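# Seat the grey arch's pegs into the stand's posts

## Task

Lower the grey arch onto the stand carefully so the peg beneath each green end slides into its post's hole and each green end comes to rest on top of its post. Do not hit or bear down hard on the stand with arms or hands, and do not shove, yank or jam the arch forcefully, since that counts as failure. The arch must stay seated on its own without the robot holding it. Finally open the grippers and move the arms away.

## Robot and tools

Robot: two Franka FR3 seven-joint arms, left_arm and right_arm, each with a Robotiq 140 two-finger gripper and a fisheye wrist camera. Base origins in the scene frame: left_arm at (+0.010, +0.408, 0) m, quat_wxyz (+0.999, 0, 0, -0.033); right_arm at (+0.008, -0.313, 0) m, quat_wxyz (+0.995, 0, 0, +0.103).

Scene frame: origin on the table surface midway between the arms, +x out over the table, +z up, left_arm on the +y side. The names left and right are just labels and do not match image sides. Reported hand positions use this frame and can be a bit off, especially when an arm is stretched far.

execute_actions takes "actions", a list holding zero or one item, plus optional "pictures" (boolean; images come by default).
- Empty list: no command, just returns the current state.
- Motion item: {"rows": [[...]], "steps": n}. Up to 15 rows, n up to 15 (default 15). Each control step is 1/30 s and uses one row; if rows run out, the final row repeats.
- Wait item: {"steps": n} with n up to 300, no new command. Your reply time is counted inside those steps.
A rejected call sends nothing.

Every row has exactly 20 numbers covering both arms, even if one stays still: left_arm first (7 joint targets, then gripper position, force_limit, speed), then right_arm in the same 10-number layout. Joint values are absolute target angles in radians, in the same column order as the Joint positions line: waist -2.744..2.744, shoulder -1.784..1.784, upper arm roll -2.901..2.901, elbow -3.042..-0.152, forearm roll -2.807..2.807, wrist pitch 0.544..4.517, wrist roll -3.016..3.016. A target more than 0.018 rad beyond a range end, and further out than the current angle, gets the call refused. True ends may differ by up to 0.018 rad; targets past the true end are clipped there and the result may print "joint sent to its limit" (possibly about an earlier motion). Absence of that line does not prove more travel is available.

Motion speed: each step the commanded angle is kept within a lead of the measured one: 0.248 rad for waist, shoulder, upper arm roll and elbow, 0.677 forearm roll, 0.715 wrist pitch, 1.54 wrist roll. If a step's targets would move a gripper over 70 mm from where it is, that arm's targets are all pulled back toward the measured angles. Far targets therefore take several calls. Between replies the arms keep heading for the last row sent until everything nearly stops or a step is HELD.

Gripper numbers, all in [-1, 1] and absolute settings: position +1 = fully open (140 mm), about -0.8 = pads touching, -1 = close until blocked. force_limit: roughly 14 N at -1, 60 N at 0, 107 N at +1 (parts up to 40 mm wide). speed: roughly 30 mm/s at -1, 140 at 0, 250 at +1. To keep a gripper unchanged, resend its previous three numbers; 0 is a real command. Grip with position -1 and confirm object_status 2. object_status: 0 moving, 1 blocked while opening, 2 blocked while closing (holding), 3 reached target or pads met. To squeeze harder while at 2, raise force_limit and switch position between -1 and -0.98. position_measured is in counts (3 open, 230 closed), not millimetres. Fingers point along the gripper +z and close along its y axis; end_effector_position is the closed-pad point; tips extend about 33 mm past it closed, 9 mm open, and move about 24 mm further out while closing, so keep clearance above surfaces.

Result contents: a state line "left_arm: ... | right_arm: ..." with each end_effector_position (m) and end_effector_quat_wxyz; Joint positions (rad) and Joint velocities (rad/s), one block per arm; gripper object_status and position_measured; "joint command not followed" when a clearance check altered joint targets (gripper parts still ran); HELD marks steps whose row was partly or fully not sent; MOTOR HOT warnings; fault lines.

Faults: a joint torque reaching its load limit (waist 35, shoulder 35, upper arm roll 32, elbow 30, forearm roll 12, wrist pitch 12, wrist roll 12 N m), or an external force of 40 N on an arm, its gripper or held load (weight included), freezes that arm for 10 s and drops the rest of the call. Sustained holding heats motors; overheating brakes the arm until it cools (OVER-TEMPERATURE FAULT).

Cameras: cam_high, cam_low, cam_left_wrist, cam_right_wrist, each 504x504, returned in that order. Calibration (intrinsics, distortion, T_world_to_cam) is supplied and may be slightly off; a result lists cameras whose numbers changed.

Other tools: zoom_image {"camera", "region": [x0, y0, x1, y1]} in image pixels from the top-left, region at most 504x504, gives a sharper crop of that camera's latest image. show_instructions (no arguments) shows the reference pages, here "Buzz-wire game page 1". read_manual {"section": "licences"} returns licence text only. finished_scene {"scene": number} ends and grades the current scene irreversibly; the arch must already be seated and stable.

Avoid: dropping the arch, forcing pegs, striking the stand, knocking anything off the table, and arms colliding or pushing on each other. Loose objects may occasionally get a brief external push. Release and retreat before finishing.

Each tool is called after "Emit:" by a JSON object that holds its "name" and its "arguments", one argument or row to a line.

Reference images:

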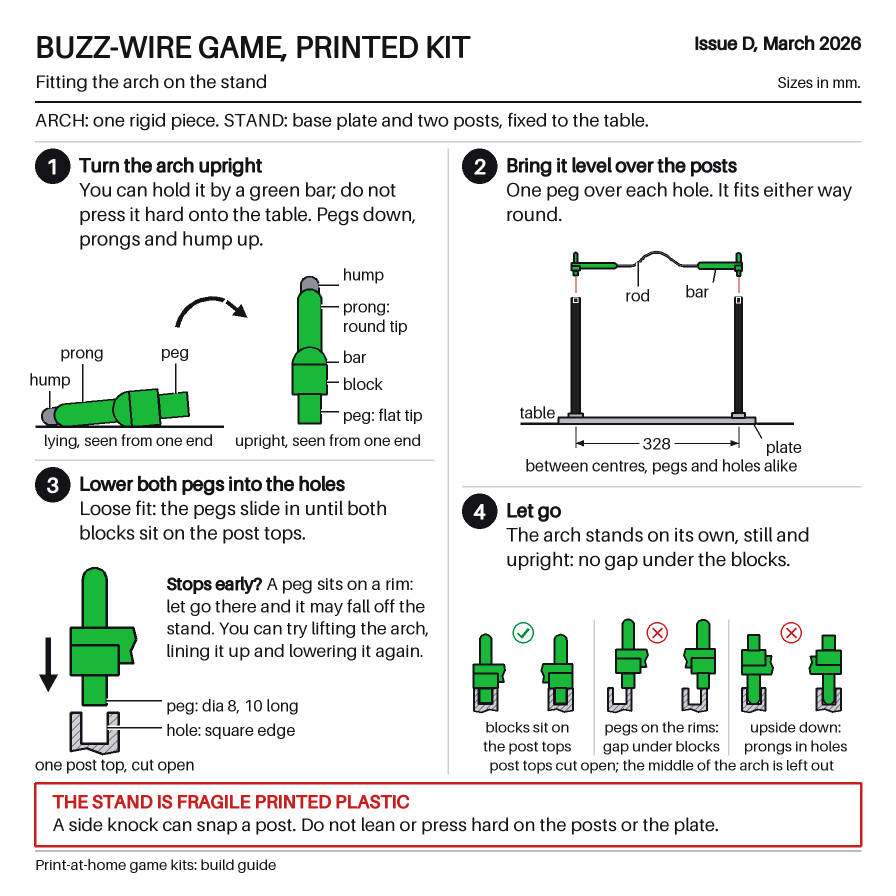

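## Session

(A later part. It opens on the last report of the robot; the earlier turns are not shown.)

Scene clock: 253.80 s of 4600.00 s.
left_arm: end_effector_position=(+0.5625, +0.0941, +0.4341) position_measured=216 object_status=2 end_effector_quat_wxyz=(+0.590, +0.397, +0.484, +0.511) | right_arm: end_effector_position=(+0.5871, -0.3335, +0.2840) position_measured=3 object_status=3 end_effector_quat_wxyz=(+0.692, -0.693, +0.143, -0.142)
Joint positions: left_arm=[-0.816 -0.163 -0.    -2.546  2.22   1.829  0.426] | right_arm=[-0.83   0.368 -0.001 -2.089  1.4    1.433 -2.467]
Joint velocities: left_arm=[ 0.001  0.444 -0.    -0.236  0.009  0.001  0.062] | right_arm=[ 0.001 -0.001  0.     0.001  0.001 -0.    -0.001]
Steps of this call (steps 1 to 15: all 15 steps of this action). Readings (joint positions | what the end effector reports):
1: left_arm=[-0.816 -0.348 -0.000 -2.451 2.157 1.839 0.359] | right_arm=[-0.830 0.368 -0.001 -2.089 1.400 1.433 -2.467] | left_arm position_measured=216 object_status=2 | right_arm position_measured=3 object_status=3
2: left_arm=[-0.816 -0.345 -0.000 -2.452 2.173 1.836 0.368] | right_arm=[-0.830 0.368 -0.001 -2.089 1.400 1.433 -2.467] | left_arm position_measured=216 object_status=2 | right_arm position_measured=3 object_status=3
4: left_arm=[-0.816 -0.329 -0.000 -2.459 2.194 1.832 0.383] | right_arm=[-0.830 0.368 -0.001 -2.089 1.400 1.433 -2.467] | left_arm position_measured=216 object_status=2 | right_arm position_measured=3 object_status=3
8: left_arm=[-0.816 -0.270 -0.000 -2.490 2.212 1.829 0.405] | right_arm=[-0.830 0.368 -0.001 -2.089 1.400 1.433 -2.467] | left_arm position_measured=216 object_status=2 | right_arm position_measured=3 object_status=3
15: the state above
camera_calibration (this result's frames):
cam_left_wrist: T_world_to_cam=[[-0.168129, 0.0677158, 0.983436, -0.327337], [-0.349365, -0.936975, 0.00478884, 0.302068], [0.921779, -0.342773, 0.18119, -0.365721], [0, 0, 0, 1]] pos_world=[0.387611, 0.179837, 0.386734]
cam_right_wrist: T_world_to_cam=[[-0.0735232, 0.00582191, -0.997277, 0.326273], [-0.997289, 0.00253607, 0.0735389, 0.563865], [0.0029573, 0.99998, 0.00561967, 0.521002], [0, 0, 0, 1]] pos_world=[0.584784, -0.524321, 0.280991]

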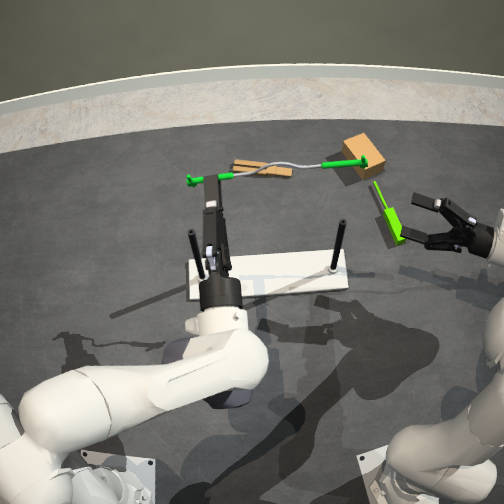

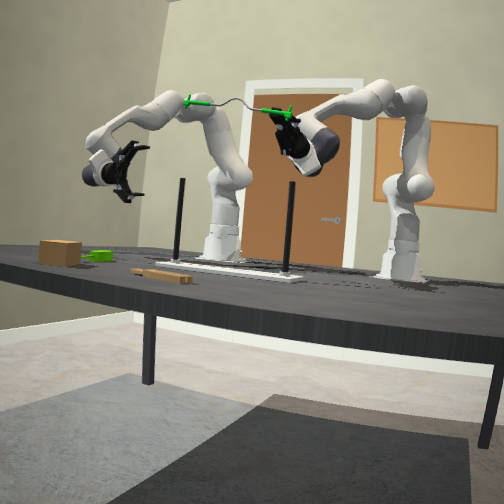

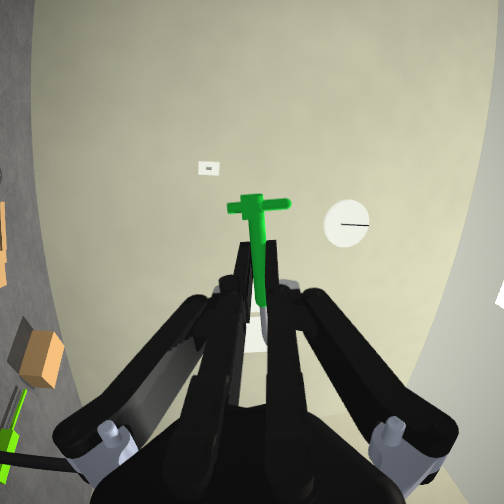

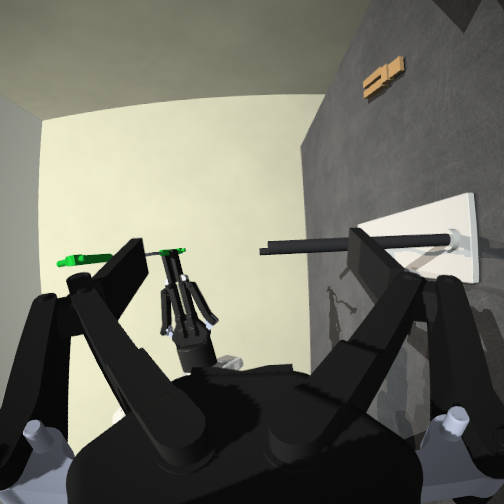

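Emit:
{"name": "execute_actions", "arguments": {
  "actions": [
    {"rows":[[-0.817,-0.11,0,-2.574,2.224,1.826,0.448,-1,-0.3,-1,-0.831,0.368,0,-2.089,1.396,1.43,-2.47,1,0,0],[-0.817,-0.11,0,-2.574,2.224,1.826,0.448,-1,-0.3,-1,-0.831,0.368,0,-2.089,1.396,1.43,-2.47,1,0,0],[-0.817,-0.11,0,-2.574,2.224,1.826,0.448,-1,-0.3,-1,-0.831,0.368,0,-2.089,1.396,1.43,-2.47,1,0,0],[-0.817,-0.086,0,-2.586,2.224,1.826,0.448,-1,-0.3,-1,-0.831,0.368,0,-2.089,1.396,1.43,-2.47,1,0,0],[-0.817,-0.086,0,-2.586,2.224,1.826,0.448,-1,-0.3,-1,-0.831,0.368,0,-2.089,1.396,1.43,-2.47,1,0,0],[-0.817,-0.086,0,-2.586,2.224,1.826,0.448,-1,-0.3,-1,-0.831,0.368,0,-2.089,1.396,1.43,-2.47,1,0,0],[-0.817,-0.062,0,-2.599,2.224,1.826,0.448,-1,-0.3,-1,-0.831,0.368,0,-2.089,1.396,1.43,-2.47,1,0,0],[-0.817,-0.062,0,-2.599,2.224,1.826,0.448,-1,-0.3,-1,-0.831,0.368,0,-2.089,1.396,1.43,-2.47,1,0,0],[-0.817,-0.062,0,-2.599,2.224,1.826,0.448,-1,-0.3,-1,-0.831,0.368,0,-2.089,1.396,1.43,-2.47,1,0,0],[-0.817,-0.038,0,-2.611,2.224,1.826,0.448,-1,-0.3,-1,-0.831,0.368,0,-2.089,1.396,1.43,-2.47,1,0,0]],"steps":15}
  ],
  "pictures": false
}}

Emit:
{"name": "execute_actions", "arguments": {
  "actions": [
    {"steps":15}
  ]
}}

Emit:
{"name": "zoom_image", "arguments": {
  "camera": "cam_right_wrist",
  "region": [150, 180, 310, 320]
}}

Emit:
{"name": "zoom_image", "arguments": {
  "camera": "cam_low",
  "region": [160, 120, 340, 220]
}}

Scene clock: 260.17 s of 4600.00 s.
left_arm: end_effector_position=(+0.5547, +0.1033, +0.3262) position_measured=216 object_status=2 end_effector_quat_wxyz=(+0.524, +0.473, +0.474, +0.525) | right_arm: end_effector_position=(+0.5871, -0.3335, +0.2840) position_measured=3 object_status=3 end_effector_quat_wxyz=(+0.692, -0.693, +0.143, -0.142)
Joint positions: left_arm=[-0.816 -0.038 -0.    -2.611  2.222  1.827  0.445] | right_arm=[-0.83   0.368 -0.001 -2.089  1.4    1.433 -2.467]
Joint velocities: left_arm=[ 0.001  0.031 -0.002 -0.015 -0.     0.    -0.001] | right_arm=[ 0.001  0.    -0.    -0.001 -0.    -0.001  0.   ]
Steps of this call (steps 1 to 30: the robot went on to your last target; steps 31 to 90: nothing new was sent; then 2.87 s passed at rest; steps 91 to 105: all 15 steps of this action). Readings (joint positions | what the end effector reports):
91: left_arm=[-0.816 -0.127 -0.000 -2.566 2.221 1.828 0.445] | right_arm=[-0.830 0.368 -0.001 -2.089 1.400 1.433 -2.467] | left_arm position_measured=216 object_status=2 | right_arm position_measured=3 object_status=3
92: left_arm=[-0.816 -0.122 -0.000 -2.567 2.221 1.828 0.445] | right_arm=[-0.830 0.368 -0.001 -2.089 1.400 1.433 -2.467] | left_arm position_measured=216 object_status=2 | right_arm position_measured=3 object_status=3
94: left_arm=[-0.816 -0.112 -0.000 -2.572 2.221 1.827 0.445] | right_arm=[-0.830 0.368 -0.001 -2.089 1.400 1.433 -2.467] | left_arm position_measured=216 object_status=2 | right_arm position_measured=3 object_status=3
98: left_arm=[-0.816 -0.080 -0.000 -2.588 2.222 1.827 0.445] | right_arm=[-0.830 0.368 -0.001 -2.089 1.400 1.433 -2.467] | left_arm position_measured=216 object_status=2 | right_arm position_measured=3 object_status=3
105: the state above

Scene clock: 260.67 s of 4600.00 s.
left_arm: end_effector_position=(+0.5547, +0.1034, +0.3258) position_measured=216 object_status=2 end_effector_quat_wxyz=(+0.524, +0.474, +0.474, +0.525) | right_arm: end_effector_position=(+0.5871, -0.3335, +0.2840) position_measured=3 object_status=3 end_effector_quat_wxyz=(+0.692, -0.693, +0.143, -0.142)
Joint positions: left_arm=[-0.816 -0.038 -0.    -2.612  2.222  1.827  0.445] | right_arm=[-0.83   0.368 -0.001 -2.089  1.4    1.433 -2.467]
Joint velocities: left_arm=[-0.     0.002 -0.     0.001  0.     0.    -0.   ] | right_arm=[-0.001  0.001 -0.001 -0.001 -0.    -0.    -0.002]
Steps of this call (steps 1 to 15: the robot went on to your last target). Readings (joint positions | what the end effector reports):
1: left_arm=[-0.816 -0.038 -0.000 -2.612 2.222 1.827 0.445] | right_arm=[-0.830 0.368 -0.001 -2.089 1.400 1.433 -2.467] | left_arm position_measured=216 object_status=2 | right_arm position_measured=3 object_status=3
2: left_arm=[-0.816 -0.038 -0.000 -2.612 2.222 1.827 0.445] | right_arm=[-0.830 0.368 -0.001 -2.089 1.400 1.433 -2.467] | left_arm position_measured=216 object_status=2 | right_arm position_measured=3 object_status=3
4: left_arm=[-0.816 -0.038 -0.000 -2.612 2.222 1.827 0.445] | right_arm=[-0.830 0.368 -0.001 -2.089 1.400 1.433 -2.467] | left_arm position_measured=216 object_status=2 | right_arm position_measured=3 object_status=3
8: left_arm=[-0.816 -0.038 -0.000 -2.612 2.222 1.827 0.445] | right_arm=[-0.830 0.368 -0.001 -2.089 1.400 1.433 -2.467] | left_arm position_measured=216 object_status=2 | right_arm position_measured=3 object_status=3
15: the state above
All arms were judged still, so your last target was given up. Only a new action makes them travel on or press farther. Fingers that are still opening or closing keep moving.
camera_calibration (this result's frames):
cam_left_wrist: T_world_to_cam=[[-0.0500197, -0.0973648, 0.993991, -0.274636], [-0.35343, -0.929113, -0.108795, 0.347016], [0.934123, -0.356748, 0.0120623, -0.286046], [0, 0, 0, 1]] pos_world=[0.37611, 0.193631, 0.314189]
cam_right_wrist: T_world_to_cam=[[-0.0735173, 0.0058239, -0.997277, 0.326272], [-0.99729, 0.00252199, 0.073533, 0.563858], [0.00294337, 0.99998, 0.00562271, 0.521006], [0, 0, 0, 1]] pos_world=[0.584783, -0.524318, 0.280991]

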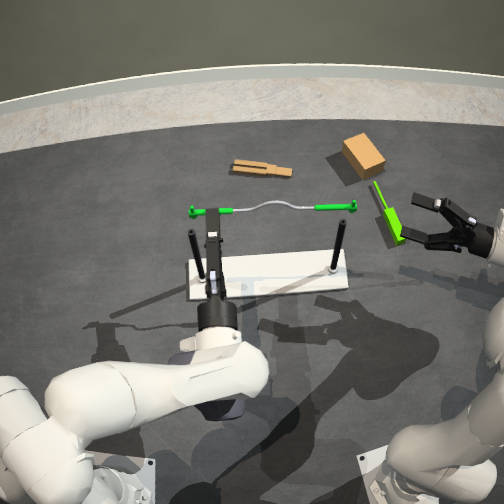

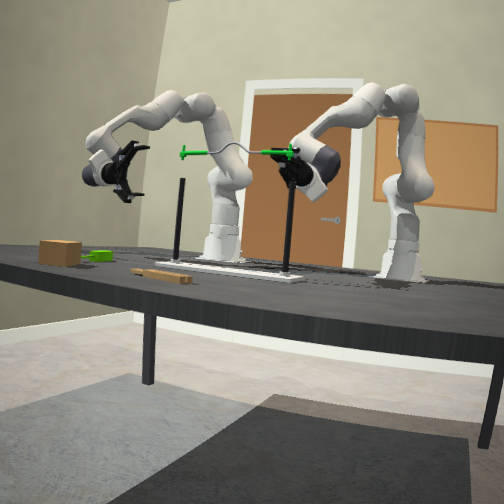

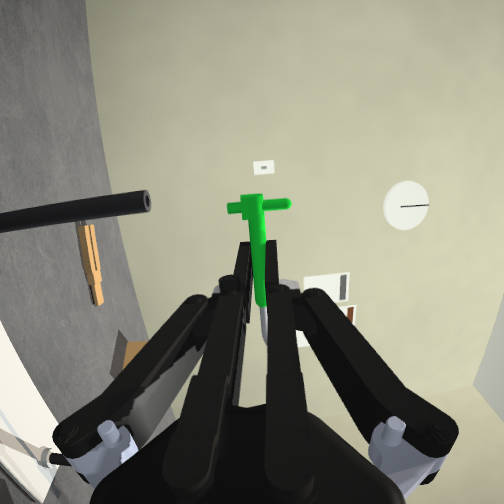

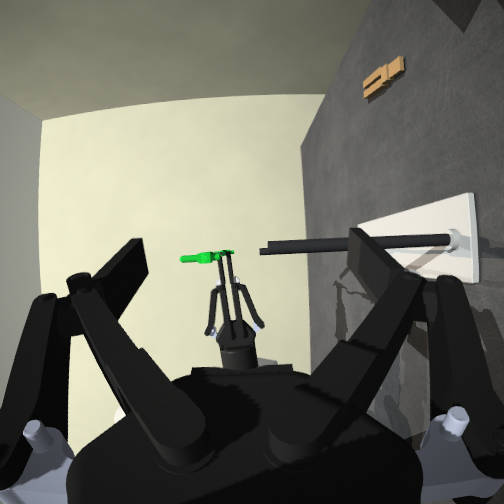

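Region (150, 180, 310, 320) of cam_right_wrist's 504x504 image, scaled by 3.150, with more detail than that image has; it fills the top 441 rows of this view, and the rest is white.

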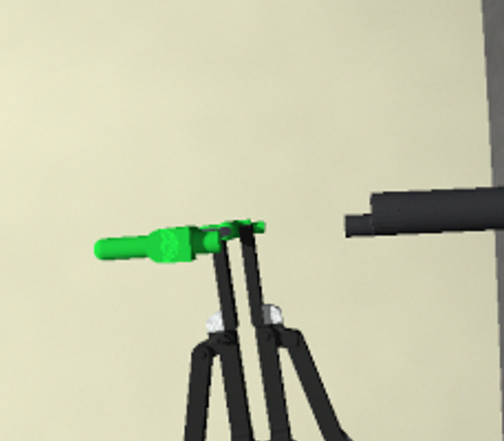

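Region (160, 120, 340, 220) of cam_low's 504x504 image, scaled by 2.800, with more detail than that image has.

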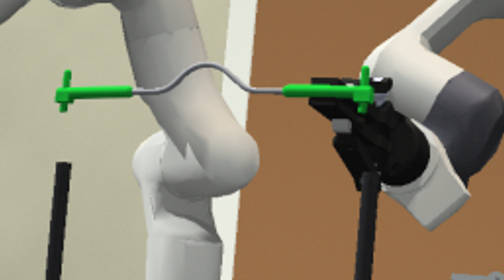

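Emit:
{"name": "execute_actions", "arguments": {
  "actions": [
    {"rows":[[-0.821,-0.012,0,-2.61,2.217,1.809,0.425,-1,-0.3,-1,-0.831,0.368,0,-2.089,1.396,1.43,-2.47,1,0,0],[-0.821,-0.012,0,-2.61,2.217,1.809,0.425,-1,-0.3,-1,-0.831,0.368,0,-2.089,1.396,1.43,-2.47,1,0,0],[-0.821,-0.012,0,-2.61,2.217,1.809,0.425,-1,-0.3,-1,-0.831,0.368,0,-2.089,1.396,1.43,-2.47,1,0,0],[-0.821,-0.012,0,-2.61,2.217,1.809,0.425,-1,-0.3,-1,-0.831,0.368,0,-2.089,1.396,1.43,-2.47,1,0,0],[-0.826,0.014,0,-2.608,2.209,1.791,0.4,-1,-0.3,-1,-0.831,0.368,0,-2.089,1.396,1.43,-2.47,1,0,0],[-0.826,0.014,0,-2.608,2.209,1.791,0.4,-1,-0.3,-1,-0.831,0.368,0,-2.089,1.396,1.43,-2.47,1,0,0],[-0.826,0.014,0,-2.608,2.209,1.791,0.4,-1,-0.3,-1,-0.831,0.368,0,-2.089,1.396,1.43,-2.47,1,0,0],[-0.826,0.014,0,-2.608,2.209,1.791,0.4,-1,-0.3,-1,-0.831,0.368,0,-2.089,1.396,1.43,-2.47,1,0,0],[-0.83,0.04,0,-2.607,2.202,1.774,0.38,-1,-0.3,-1,-0.831,0.368,0,-2.089,1.396,1.43,-2.47,1,0,0],[-0.83,0.04,0,-2.607,2.202,1.774,0.38,-1,-0.3,-1,-0.831,0.368,0,-2.089,1.396,1.43,-2.47,1,0,0],[-0.83,0.04,0,-2.607,2.202,1.774,0.38,-1,-0.3,-1,-0.831,0.368,0,-2.089,1.396,1.43,-2.47,1,0,0],[-0.83,0.04,0,-2.607,2.202,1.774,0.372,-1,-0.3,-1,-0.831,0.368,0,-2.089,1.396,1.43,-2.47,1,0,0],[-0.8344,0.0666,0,-2.6057,2.1946,1.7565,0.3716,-1,-0.3,-1,-0.831,0.368,0,-2.089,1.396,1.43,-2.47,1,0,0]],"steps":15}
  ],
  "pictures": false
}}

Emit:
{"name": "execute_actions", "arguments": {
  "actions": [
    {"steps":30}
  ]
}}

Emit:
{"name": "zoom_image", "arguments": {
  "camera": "cam_right_wrist",
  "region": [200, 210, 300, 290]
}}

Emit:
{"name": "zoom_image", "arguments": {
  "camera": "cam_low",
  "region": [160, 140, 320, 210]
}}

Emit:
{"name": "zoom_image", "arguments": {
  "camera": "cam_left_wrist",
  "region": [150, 150, 310, 270]
}}

Scene clock: 285.83 s of 4600.00 s.
left_arm: end_effector_position=(+0.5529, +0.1074, +0.2873) position_measured=216 object_status=2 end_effector_quat_wxyz=(+0.511, +0.478, +0.478, +0.531) | right_arm: end_effector_position=(+0.5871, -0.3335, +0.2840) position_measured=3 object_status=3 end_effector_quat_wxyz=(+0.692, -0.693, +0.143, -0.142)
Joint positions: left_arm=[-0.831  0.056 -0.    -2.606  2.202  1.776  0.402] | right_arm=[-0.83   0.368 -0.001 -2.089  1.4    1.433 -2.467]
Joint velocities: left_arm=[-0.025  0.181 -0.    -0.006 -0.042 -0.095 -0.085] | right_arm=[ 0.    -0.001 -0.001 -0.     0.001  0.001 -0.001]
Steps of this call (steps 1 to 90: nothing new was sent; then 21.67 s passed at rest; steps 91 to 105: all 15 steps of this action). Readings (joint positions | what the end effector reports):
91: left_arm=[-0.817 -0.034 -0.000 -2.610 2.221 1.824 0.443] | right_arm=[-0.830 0.368 -0.001 -2.089 1.400 1.433 -2.467] | left_arm position_measured=216 object_status=2 | right_arm position_measured=3 object_status=3
92: left_arm=[-0.818 -0.028 -0.000 -2.610 2.221 1.822 0.442] | right_arm=[-0.830 0.368 -0.001 -2.089 1.400 1.433 -2.467] | left_arm position_measured=216 object_status=2 | right_arm position_measured=3 object_status=3
94: left_arm=[-0.819 -0.018 -0.000 -2.610 2.220 1.819 0.440] | right_arm=[-0.830 0.368 -0.001 -2.089 1.400 1.433 -2.467] | left_arm position_measured=216 object_status=2 | right_arm position_measured=3 object_status=3
98: left_arm=[-0.824 0.008 -0.000 -2.609 2.215 1.805 0.428] | right_arm=[-0.830 0.368 -0.001 -2.089 1.400 1.433 -2.467] | left_arm position_measured=216 object_status=2 | right_arm position_measured=3 object_status=3
105: the state above

Scene clock: 286.83 s of 4600.00 s.
left_arm: end_effector_position=(+0.5530, +0.1103, +0.2859) position_measured=216 object_status=2 end_effector_quat_wxyz=(+0.515, +0.470, +0.482, +0.530) | right_arm: end_effector_position=(+0.5871, -0.3335, +0.2840) position_measured=3 object_status=3 end_effector_quat_wxyz=(+0.692, -0.693, +0.143, -0.142)
Joint positions: left_arm=[-0.833  0.066 -0.    -2.607  2.197  1.759  0.378] | right_arm=[-0.83   0.368 -0.001 -2.089  1.4    1.433 -2.467]
Joint velocities: left_arm=[ 0.001  0.     0.002 -0.002 -0.001  0.    -0.002] | right_arm=[-0.001 -0.001 -0.    -0.    -0.     0.     0.001]
Steps of this call (steps 1 to 30: the robot went on to your last target). Readings (joint positions | what the end effector reports):
1: left_arm=[-0.832 0.060 -0.000 -2.607 2.201 1.774 0.400] | right_arm=[-0.830 0.368 -0.001 -2.089 1.400 1.433 -2.467] | left_arm position_measured=216 object_status=2 | right_arm position_measured=3 object_status=3
2: left_arm=[-0.832 0.063 -0.000 -2.607 2.200 1.771 0.397] | right_arm=[-0.830 0.368 -0.001 -2.089 1.400 1.433 -2.467] | left_arm position_measured=216 object_status=2 | right_arm position_measured=3 object_status=3
4: left_arm=[-0.833 0.066 -0.000 -2.607 2.199 1.768 0.393] | right_arm=[-0.830 0.368 -0.001 -2.089 1.400 1.433 -2.467] | left_arm position_measured=216 object_status=2 | right_arm position_measured=3 object_status=3
8: left_arm=[-0.833 0.066 -0.000 -2.607 2.198 1.763 0.387] | right_arm=[-0.830 0.368 -0.001 -2.089 1.400 1.433 -2.467] | left_arm position_measured=216 object_status=2 | right_arm position_measured=3 object_status=3
30: the state above
All arms were judged still, so your last target was given up. Only a new action makes them travel on or press farther. Fingers that are still opening or closing keep moving.
camera_calibration (this result's frames):
cam_left_wrist: T_world_to_cam=[[-0.0393155, -0.0992902, 0.994282, -0.240167], [-0.331182, -0.937513, -0.106717, 0.336563], [0.942748, -0.333484, 0.00397565, -0.286528], [0, 0, 0, 1]] pos_world=[0.372145, 0.196133, 0.27585]
cam_right_wrist: T_world_to_cam=[[-0.0735121, 0.00582486, -0.997277, 0.32627], [-0.99729, 0.00250722, 0.0735277, 0.563851], [0.00292868, 0.99998, 0.00562476, 0.521011], [0, 0, 0, 1]] pos_world=[0.584782, -0.524315, 0.280992]

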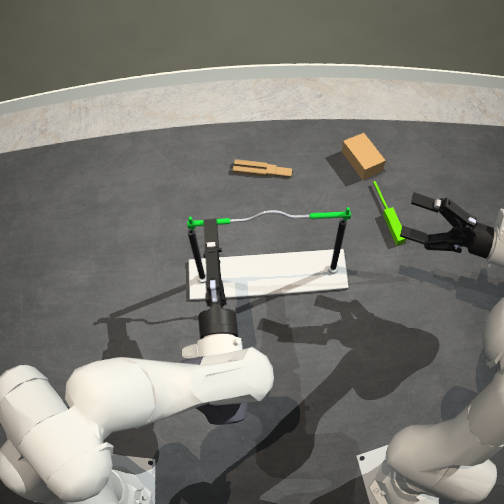

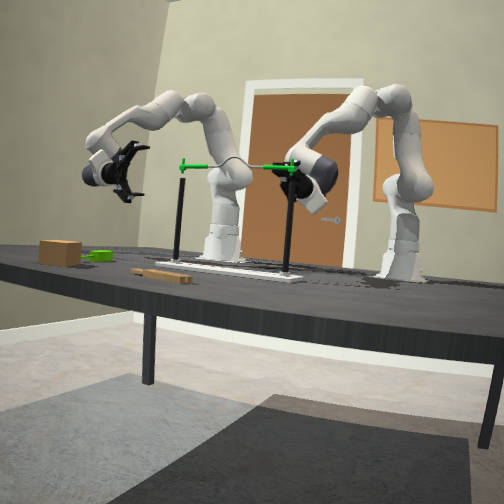

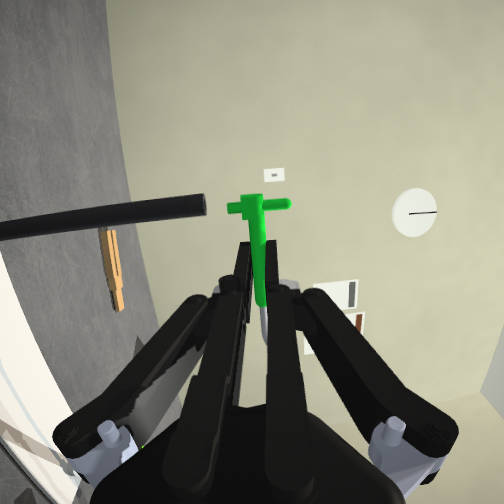

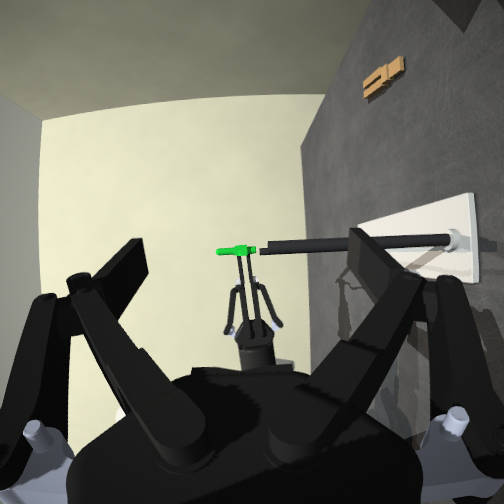

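Region (200, 210, 300, 290) of cam_right_wrist's 504x504 image, scaled by 5.040, with more detail than that image has; it fills the top 403 rows of this view, and the rest is white.

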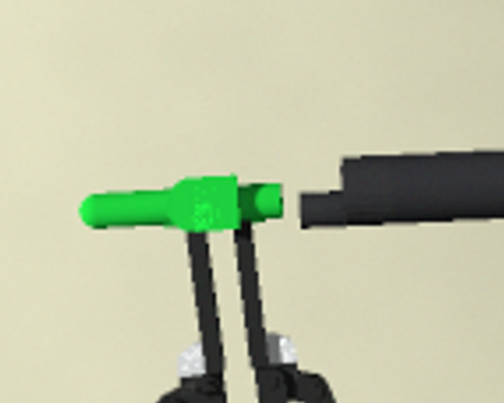

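Region (160, 140, 320, 210) of cam_low's 504x504 image, scaled by 3.150, with more detail than that image has; it fills the top 220 rows of this view, and the rest is white.

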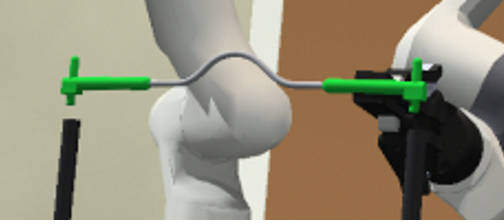

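Region (150, 150, 310, 270) of cam_left_wrist's 504x504 image, scaled by 3.150, with more detail than that image has; it fills the top 378 rows of this view, and the rest is white.

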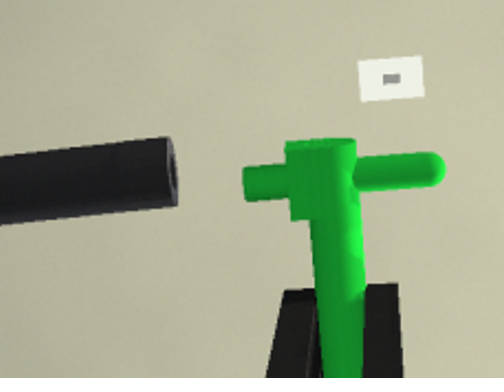

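Emit:
{"name": "execute_actions", "arguments": {
  "actions": [
    {"rows":[[-0.8238,0.0572,0,-2.6197,2.2077,1.762,0.362,-1,-0.3,-1,-0.831,0.438,0,-1.969,1.396,1.43,-2.47,1,0,0]],"steps":15}
  ],
  "pictures": false
}}

Emit:
{"name": "execute_actions", "arguments": {
  "actions": [
    {"steps":30}
  ]
}}

Emit:
{"name": "zoom_image", "arguments": {
  "camera": "cam_right_wrist",
  "region": [200, 220, 320, 310]
}}

Emit:
{"name": "zoom_image", "arguments": {
  "camera": "cam_left_wrist",
  "region": [150, 150, 310, 270]
}}

Scene clock: 310.27 s of 4600.00 s.
left_arm: end_effector_position=(+0.5527, +0.1155, +0.2844) position_measured=216 object_status=2 end_effector_quat_wxyz=(+0.516, +0.470, +0.483, +0.529) | right_arm: end_effector_position=(+0.6130, -0.3519, +0.2852) position_measured=3 object_status=3 end_effector_quat_wxyz=(+0.685, -0.700, +0.126, -0.157)
Joint positions: left_arm=[-0.825  0.059 -0.001 -2.619  2.205  1.761  0.369] | right_arm=[-0.83   0.436 -0.001 -1.971  1.398  1.432 -2.467]
Joint velocities: left_arm=[ 0.001 -0.002  0.001  0.     0.     0.001 -0.006] | right_arm=[-0.001  0.001 -0.     0.002  0.001  0.    -0.001]
Steps of this call (steps 1 to 90: nothing new was sent; then 19.93 s passed at rest; steps 91 to 105: all 15 steps of this action). Readings (joint positions | what the end effector reports):
91: left_arm=[-0.832 0.064 -0.001 -2.609 2.199 1.759 0.376] | right_arm=[-0.830 0.383 -0.001 -2.063 1.398 1.432 -2.467] | left_arm position_measured=216 object_status=2 | right_arm position_measured=3 object_status=3
92: left_arm=[-0.830 0.062 -0.001 -2.612 2.200 1.760 0.375] | right_arm=[-0.830 0.402 -0.001 -2.030 1.398 1.432 -2.467] | left_arm position_measured=216 object_status=2 | right_arm position_measured=3 object_status=3
94: left_arm=[-0.827 0.060 -0.001 -2.616 2.202 1.760 0.373] | right_arm=[-0.830 0.422 -0.001 -1.995 1.398 1.432 -2.467] | left_arm position_measured=216 object_status=2 | right_arm position_measured=3 object_status=3
98: left_arm=[-0.825 0.059 -0.001 -2.619 2.204 1.760 0.371] | right_arm=[-0.830 0.434 -0.001 -1.975 1.398 1.432 -2.467] | left_arm position_measured=216 object_status=2 | right_arm position_measured=3 object_status=3
105: the state above

Scene clock: 311.27 s of 4600.00 s.
left_arm: end_effector_position=(+0.5527, +0.1155, +0.2843) position_measured=216 object_status=2 end_effector_quat_wxyz=(+0.516, +0.470, +0.484, +0.528) | right_arm: end_effector_position=(+0.6130, -0.3519, +0.2851) position_measured=3 object_status=3 end_effector_quat_wxyz=(+0.685, -0.700, +0.126, -0.157)
Joint positions: left_arm=[-0.825  0.059 -0.001 -2.619  2.205  1.761  0.367] | right_arm=[-0.83   0.436 -0.001 -1.971  1.398  1.432 -2.467]
Joint velocities: left_arm=[-0.001  0.001  0.001 -0.001  0.     0.    -0.   ] | right_arm=[ 0.001  0.001 -0.    -0.    -0.001  0.001  0.   ]
Steps of this call (steps 1 to 15: the robot went on to your last target; steps 16 to 30: nothing new was sent). Readings (joint positions | what the end effector reports):
1: left_arm=[-0.825 0.059 -0.001 -2.619 2.205 1.761 0.369] | right_arm=[-0.830 0.436 -0.001 -1.971 1.398 1.432 -2.467] | left_arm position_measured=216 object_status=2 | right_arm position_measured=3 object_status=3
2: left_arm=[-0.825 0.059 -0.001 -2.619 2.205 1.761 0.369] | right_arm=[-0.830 0.436 -0.001 -1.971 1.398 1.432 -2.467] | left_arm position_measured=216 object_status=2 | right_arm position_measured=3 object_status=3
4: left_arm=[-0.825 0.059 -0.001 -2.619 2.205 1.761 0.368] | right_arm=[-0.830 0.436 -0.001 -1.971 1.398 1.432 -2.467] | left_arm position_measured=216 object_status=2 | right_arm position_measured=3 object_status=3
8: left_arm=[-0.825 0.059 -0.001 -2.619 2.205 1.761 0.368] | right_arm=[-0.830 0.436 -0.001 -1.971 1.398 1.432 -2.467] | left_arm position_measured=216 object_status=2 | right_arm position_measured=3 object_status=3
30: the state above
All arms were judged still, so your last target was given up. Only a new action makes them travel on or press farther. Fingers that are still opening or closing keep moving.
camera_calibration (this result's frames):
cam_left_wrist: T_world_to_cam=[[-0.0373264, -0.0951551, 0.994762, -0.23986], [-0.331699, -0.937838, -0.102156, 0.340172], [0.942646, -0.333775, 0.00344324, -0.284244], [0, 0, 0, 1]] pos_world=[0.371824, 0.201329, 0.274334]
cam_right_wrist: T_world_to_cam=[[-0.033428, -0.0233258, -0.999169, 0.295171], [-0.999441, 0.00043724, 0.0334269, 0.601692], [-0.000342834, 0.999728, -0.0233274, 0.549516], [0, 0, 0, 1]] pos_world=[0.611411, -0.542744, 0.287631]

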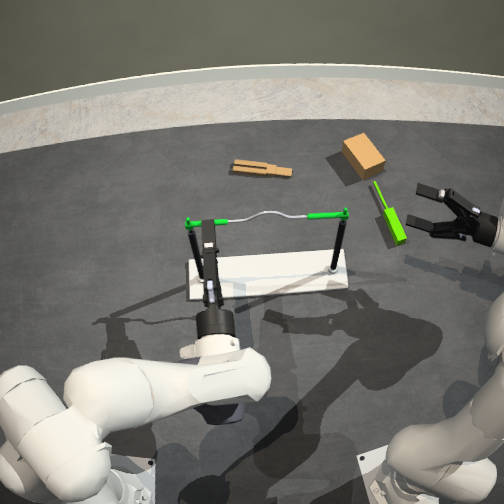

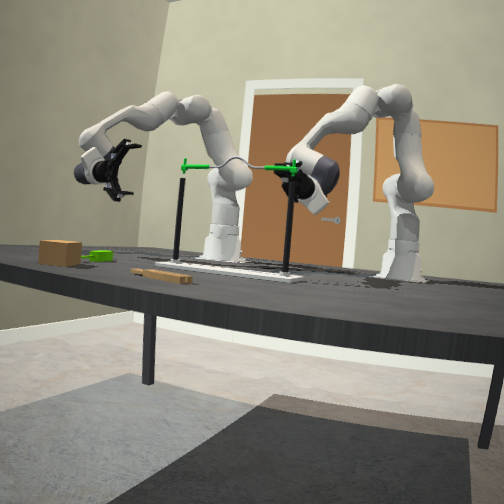

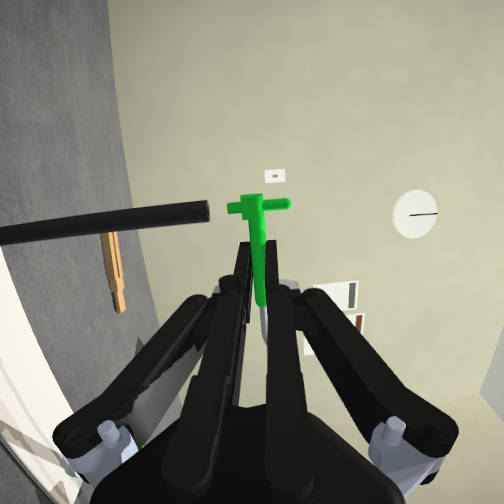

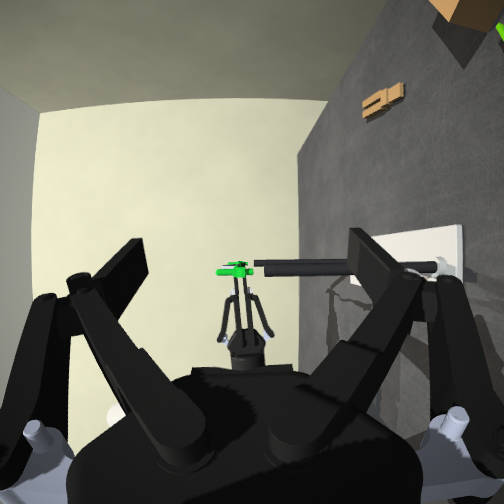

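Region (200, 220, 320, 310) of cam_right_wrist's 504x504 image, scaled by 4.200, with more detail than that image has; it fills the top 378 rows of this view, and the rest is white.

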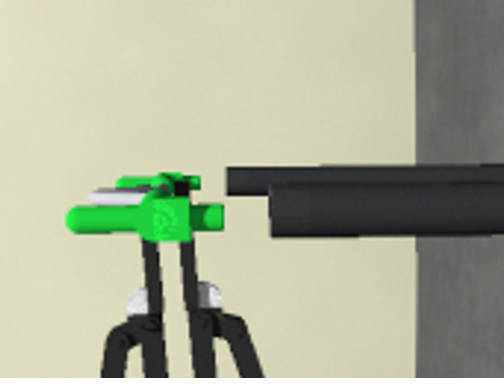

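Region (150, 150, 310, 270) of cam_left_wrist's 504x504 image, scaled by 3.150, with more detail than that image has; it fills the top 378 rows of this view, and the rest is white.

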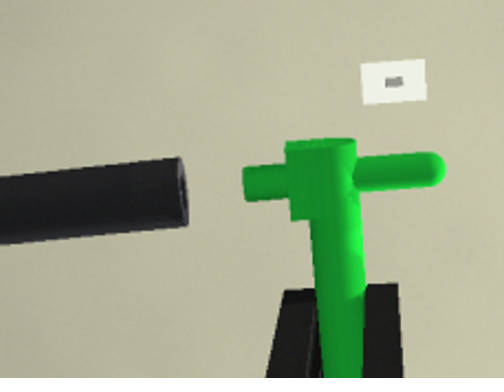

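Emit:
{"name": "zoom_image", "arguments": {
  "camera": "cam_right_wrist",
  "region": [230, 250, 290, 290]
}}

Region (230, 250, 290, 290) of cam_right_wrist's 504x504 image, scaled by 8.400, with more detail than that image has.

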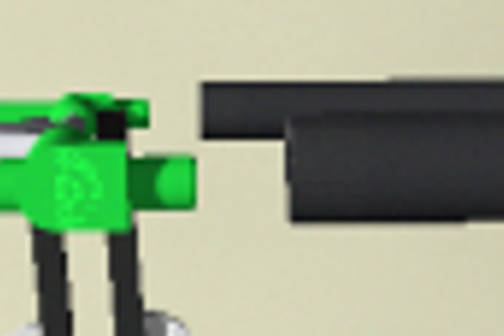

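Emit:
{"name": "execute_actions", "arguments": {
  "actions": [
    {"rows":[[-0.8308,0.059,0,-2.6116,2.1982,1.7426,0.3425,-1,-0.3,-1,-0.831,0.438,0,-1.969,1.396,1.43,-2.47,1,0,0],[-0.8308,0.059,0,-2.6116,2.1982,1.7426,0.3425,-1,-0.3,-1,-0.831,0.438,0,-1.969,1.396,1.43,-2.47,1,0,0],[-0.8308,0.059,0,-2.6116,2.1982,1.7426,0.3425,-1,-0.3,-1,-0.831,0.438,0,-1.969,1.396,1.43,-2.47,1,0,0],[-0.8308,0.059,0,-2.6116,2.1982,1.7426,0.3425,-1,-0.3,-1,-0.831,0.438,0,-1.969,1.396,1.43,-2.47,1,0,0],[-0.8308,0.066,0,-2.6116,2.1982,1.7426,0.3425,-1,-0.3,-1,-0.831,0.438,0,-1.969,1.396,1.43,-2.47,1,0,0],[-0.8308,0.066,0,-2.6116,2.1982,1.7426,0.3425,-1,-0.3,-1,-0.831,0.438,0,-1.969,1.396,1.43,-2.47,1,0,0],[-0.8308,0.066,0,-2.6116,2.1982,1.7426,0.3425,-1,-0.3,-1,-0.831,0.438,0,-1.969,1.396,1.43,-2.47,1,0,0],[-0.8308,0.073,0,-2.6116,2.1982,1.7426,0.3425,-1,-0.3,-1,-0.831,0.438,0,-1.969,1.396,1.43,-2.47,1,0,0],[-0.8308,0.073,0,-2.6116,2.1982,1.7426,0.3425,-1,-0.3,-1,-0.831,0.438,0,-1.969,1.396,1.43,-2.47,1,0,0],[-0.8308,0.073,0,-2.6116,2.1982,1.7426,0.3425,-1,-0.3,-1,-0.831,0.438,0,-1.969,1.396,1.43,-2.47,1,0,0],[-0.8308,0.08,0,-2.6116,2.1982,1.7426,0.3425,-1,-0.3,-1,-0.831,0.438,0,-1.969,1.396,1.43,-2.47,1,0,0],[-0.8308,0.08,0,-2.6116,2.1982,1.7426,0.3425,-1,-0.3,-1,-0.831,0.438,0,-1.969,1.396,1.43,-2.47,1,0,0],[-0.8308,0.08,0,-2.6116,2.1982,1.7426,0.3425,-1,-0.3,-1,-0.831,0.438,0,-1.969,1.396,1.43,-2.47,1,0,0],[-0.8308,0.088,0,-2.6116,2.1982,1.7426,0.3425,-1,-0.3,-1,-0.831,0.438,0,-1.969,1.396,1.43,-2.47,1,0,0]],"steps":15}
  ],
  "pictures": false
}}

Emit:
{"name": "execute_actions", "arguments": {
  "actions": [
    {"steps":25}
  ]
}}

Emit:
{"name": "zoom_image", "arguments": {
  "camera": "cam_right_wrist",
  "region": [230, 250, 290, 290]
}}

Emit:
{"name": "zoom_image", "arguments": {
  "camera": "cam_left_wrist",
  "region": [180, 170, 280, 250]
}}

Scene clock: 336.33 s of 4600.00 s.
left_arm: end_effector_position=(+0.5530, +0.1149, +0.2788) position_measured=216 object_status=2 end_effector_quat_wxyz=(+0.517, +0.467, +0.485, +0.529) | right_arm: end_effector_position=(+0.6131, -0.3519, +0.2851) position_measured=3 object_status=3 end_effector_quat_wxyz=(+0.685, -0.700, +0.126, -0.157)
Joint positions: left_arm=[-0.829  0.081 -0.001 -2.612  2.201  1.746  0.351] | right_arm=[-0.83   0.436 -0.001 -1.971  1.398  1.432 -2.467]
Joint velocities: left_arm=[-0.001  0.082  0.    -0.    -0.002 -0.001 -0.013] | right_arm=[-0.001 -0.001 -0.002 -0.002  0.001  0.001 -0.   ]
Steps of this call (steps 1 to 90: nothing new was sent; then 21.57 s passed at rest; steps 91 to 105: all 15 steps of this action). Readings (joint positions | what the end effector reports):
91: left_arm=[-0.826 0.059 -0.001 -2.618 2.204 1.759 0.365] | right_arm=[-0.830 0.436 -0.001 -1.971 1.398 1.432 -2.467] | left_arm position_measured=216 object_status=2 | right_arm position_measured=3 object_status=3
92: left_arm=[-0.827 0.059 -0.001 -2.617 2.203 1.756 0.364] | right_arm=[-0.830 0.436 -0.001 -1.971 1.398 1.432 -2.467] | left_arm position_measured=216 object_status=2 | right_arm position_measured=3 object_status=3
94: left_arm=[-0.829 0.059 -0.001 -2.614 2.202 1.753 0.360] | right_arm=[-0.830 0.436 -0.001 -1.971 1.398 1.432 -2.467] | left_arm position_measured=216 object_status=2 | right_arm position_measured=3 object_status=3
98: left_arm=[-0.829 0.064 -0.001 -2.613 2.202 1.748 0.356] | right_arm=[-0.830 0.436 -0.001 -1.971 1.398 1.432 -2.467] | left_arm position_measured=216 object_status=2 | right_arm position_measured=3 object_status=3
105: the state above

Scene clock: 337.17 s of 4600.00 s.
left_arm: end_effector_position=(+0.5529, +0.1152, +0.2758) position_measured=216 object_status=2 end_effector_quat_wxyz=(+0.516, +0.468, +0.485, +0.528) | right_arm: end_effector_position=(+0.6131, -0.3519, +0.2851) position_measured=3 object_status=3 end_effector_quat_wxyz=(+0.685, -0.700, +0.126, -0.157)
Joint positions: left_arm=[-0.83   0.087 -0.001 -2.612  2.201  1.745  0.348] | right_arm=[-0.83   0.436 -0.001 -1.971  1.398  1.432 -2.467]
Joint velocities: left_arm=[-0.001 -0.001 -0.001  0.    -0.001  0.001 -0.002] | right_arm=[-0.001 -0.001 -0.002 -0.001  0.     0.    -0.   ]
Steps of this call (steps 1 to 15: the robot went on to your last target; steps 16 to 25: nothing new was sent). Readings (joint positions | what the end effector reports):
1: left_arm=[-0.829 0.084 -0.001 -2.612 2.201 1.746 0.351] | right_arm=[-0.830 0.436 -0.001 -1.971 1.398 1.432 -2.467] | left_arm position_measured=216 object_status=2 | right_arm position_measured=3 object_status=3
2: left_arm=[-0.829 0.085 -0.001 -2.612 2.201 1.746 0.351] | right_arm=[-0.830 0.436 -0.001 -1.971 1.398 1.432 -2.467] | left_arm position_measured=216 object_status=2 | right_arm position_measured=3 object_status=3
4: left_arm=[-0.829 0.087 -0.001 -2.612 2.201 1.746 0.350] | right_arm=[-0.830 0.436 -0.001 -1.971 1.398 1.432 -2.467] | left_arm position_measured=216 object_status=2 | right_arm position_measured=3 object_status=3
8: left_arm=[-0.829 0.087 -0.001 -2.612 2.201 1.746 0.349] | right_arm=[-0.830 0.436 -0.001 -1.971 1.398 1.432 -2.467] | left_arm position_measured=216 object_status=2 | right_arm position_measured=3 object_status=3
25: the state above
All arms were judged still, so your last target was given up. Only a new action makes them travel on or press farther. Fingers that are still opening or closing keep moving.
camera_calibration (this result's frames):
cam_left_wrist: T_world_to_cam=[[-0.0374665, -0.0915638, 0.995094, -0.231826], [-0.329069, -0.939123, -0.0988034, 0.336872], [0.943562, -0.331156, 0.00505481, -0.285735], [0, 0, 0, 1]] pos_world=[0.371777, 0.200514, 0.265417]
cam_right_wrist: T_world_to_cam=[[-0.0333819, -0.0233584, -0.99917, 0.295127], [-0.999443, 0.000438557, 0.0333808, 0.60174], [-0.000341527, 0.999727, -0.02336, 0.549548], [0, 0, 0, 1]] pos_world=[0.611444, -0.542769, 0.287633]

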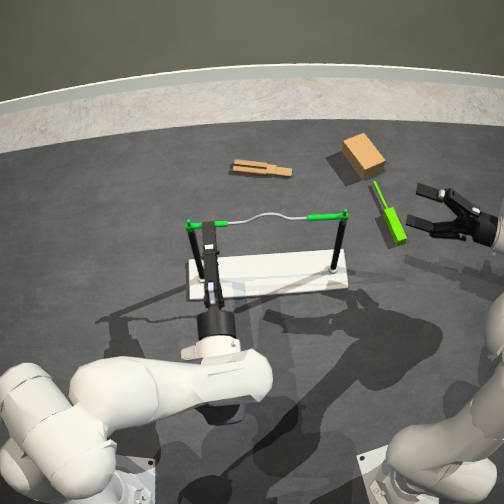

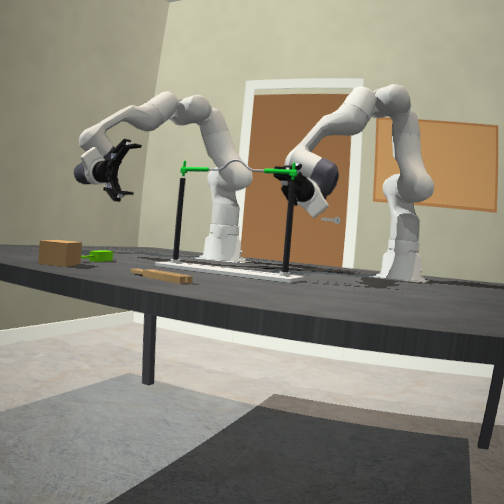

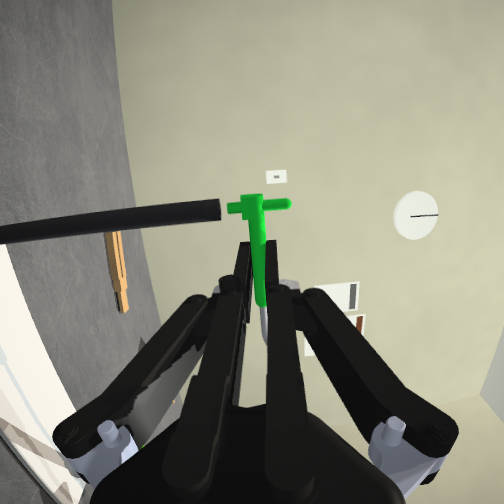

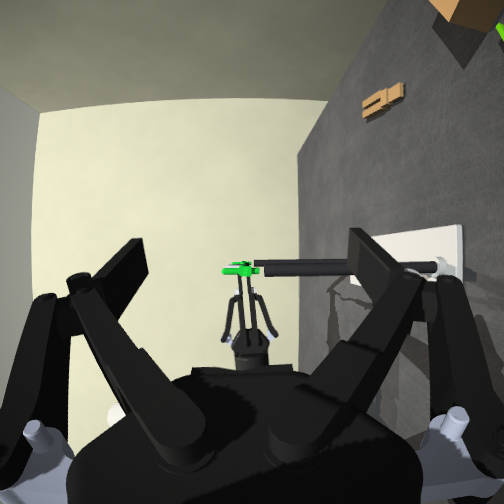

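Region (230, 250, 290, 290) of cam_right_wrist's 504x504 image, scaled by 8.400, with more detail than that image has.

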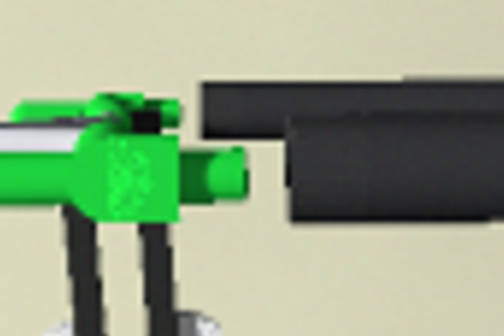

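Region (180, 170, 280, 250) of cam_left_wrist's 504x504 image, scaled by 5.040, with more detail than that image has; it fills the top 403 rows of this view, and the rest is white.

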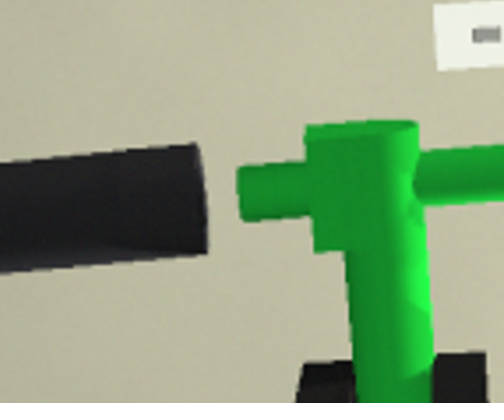

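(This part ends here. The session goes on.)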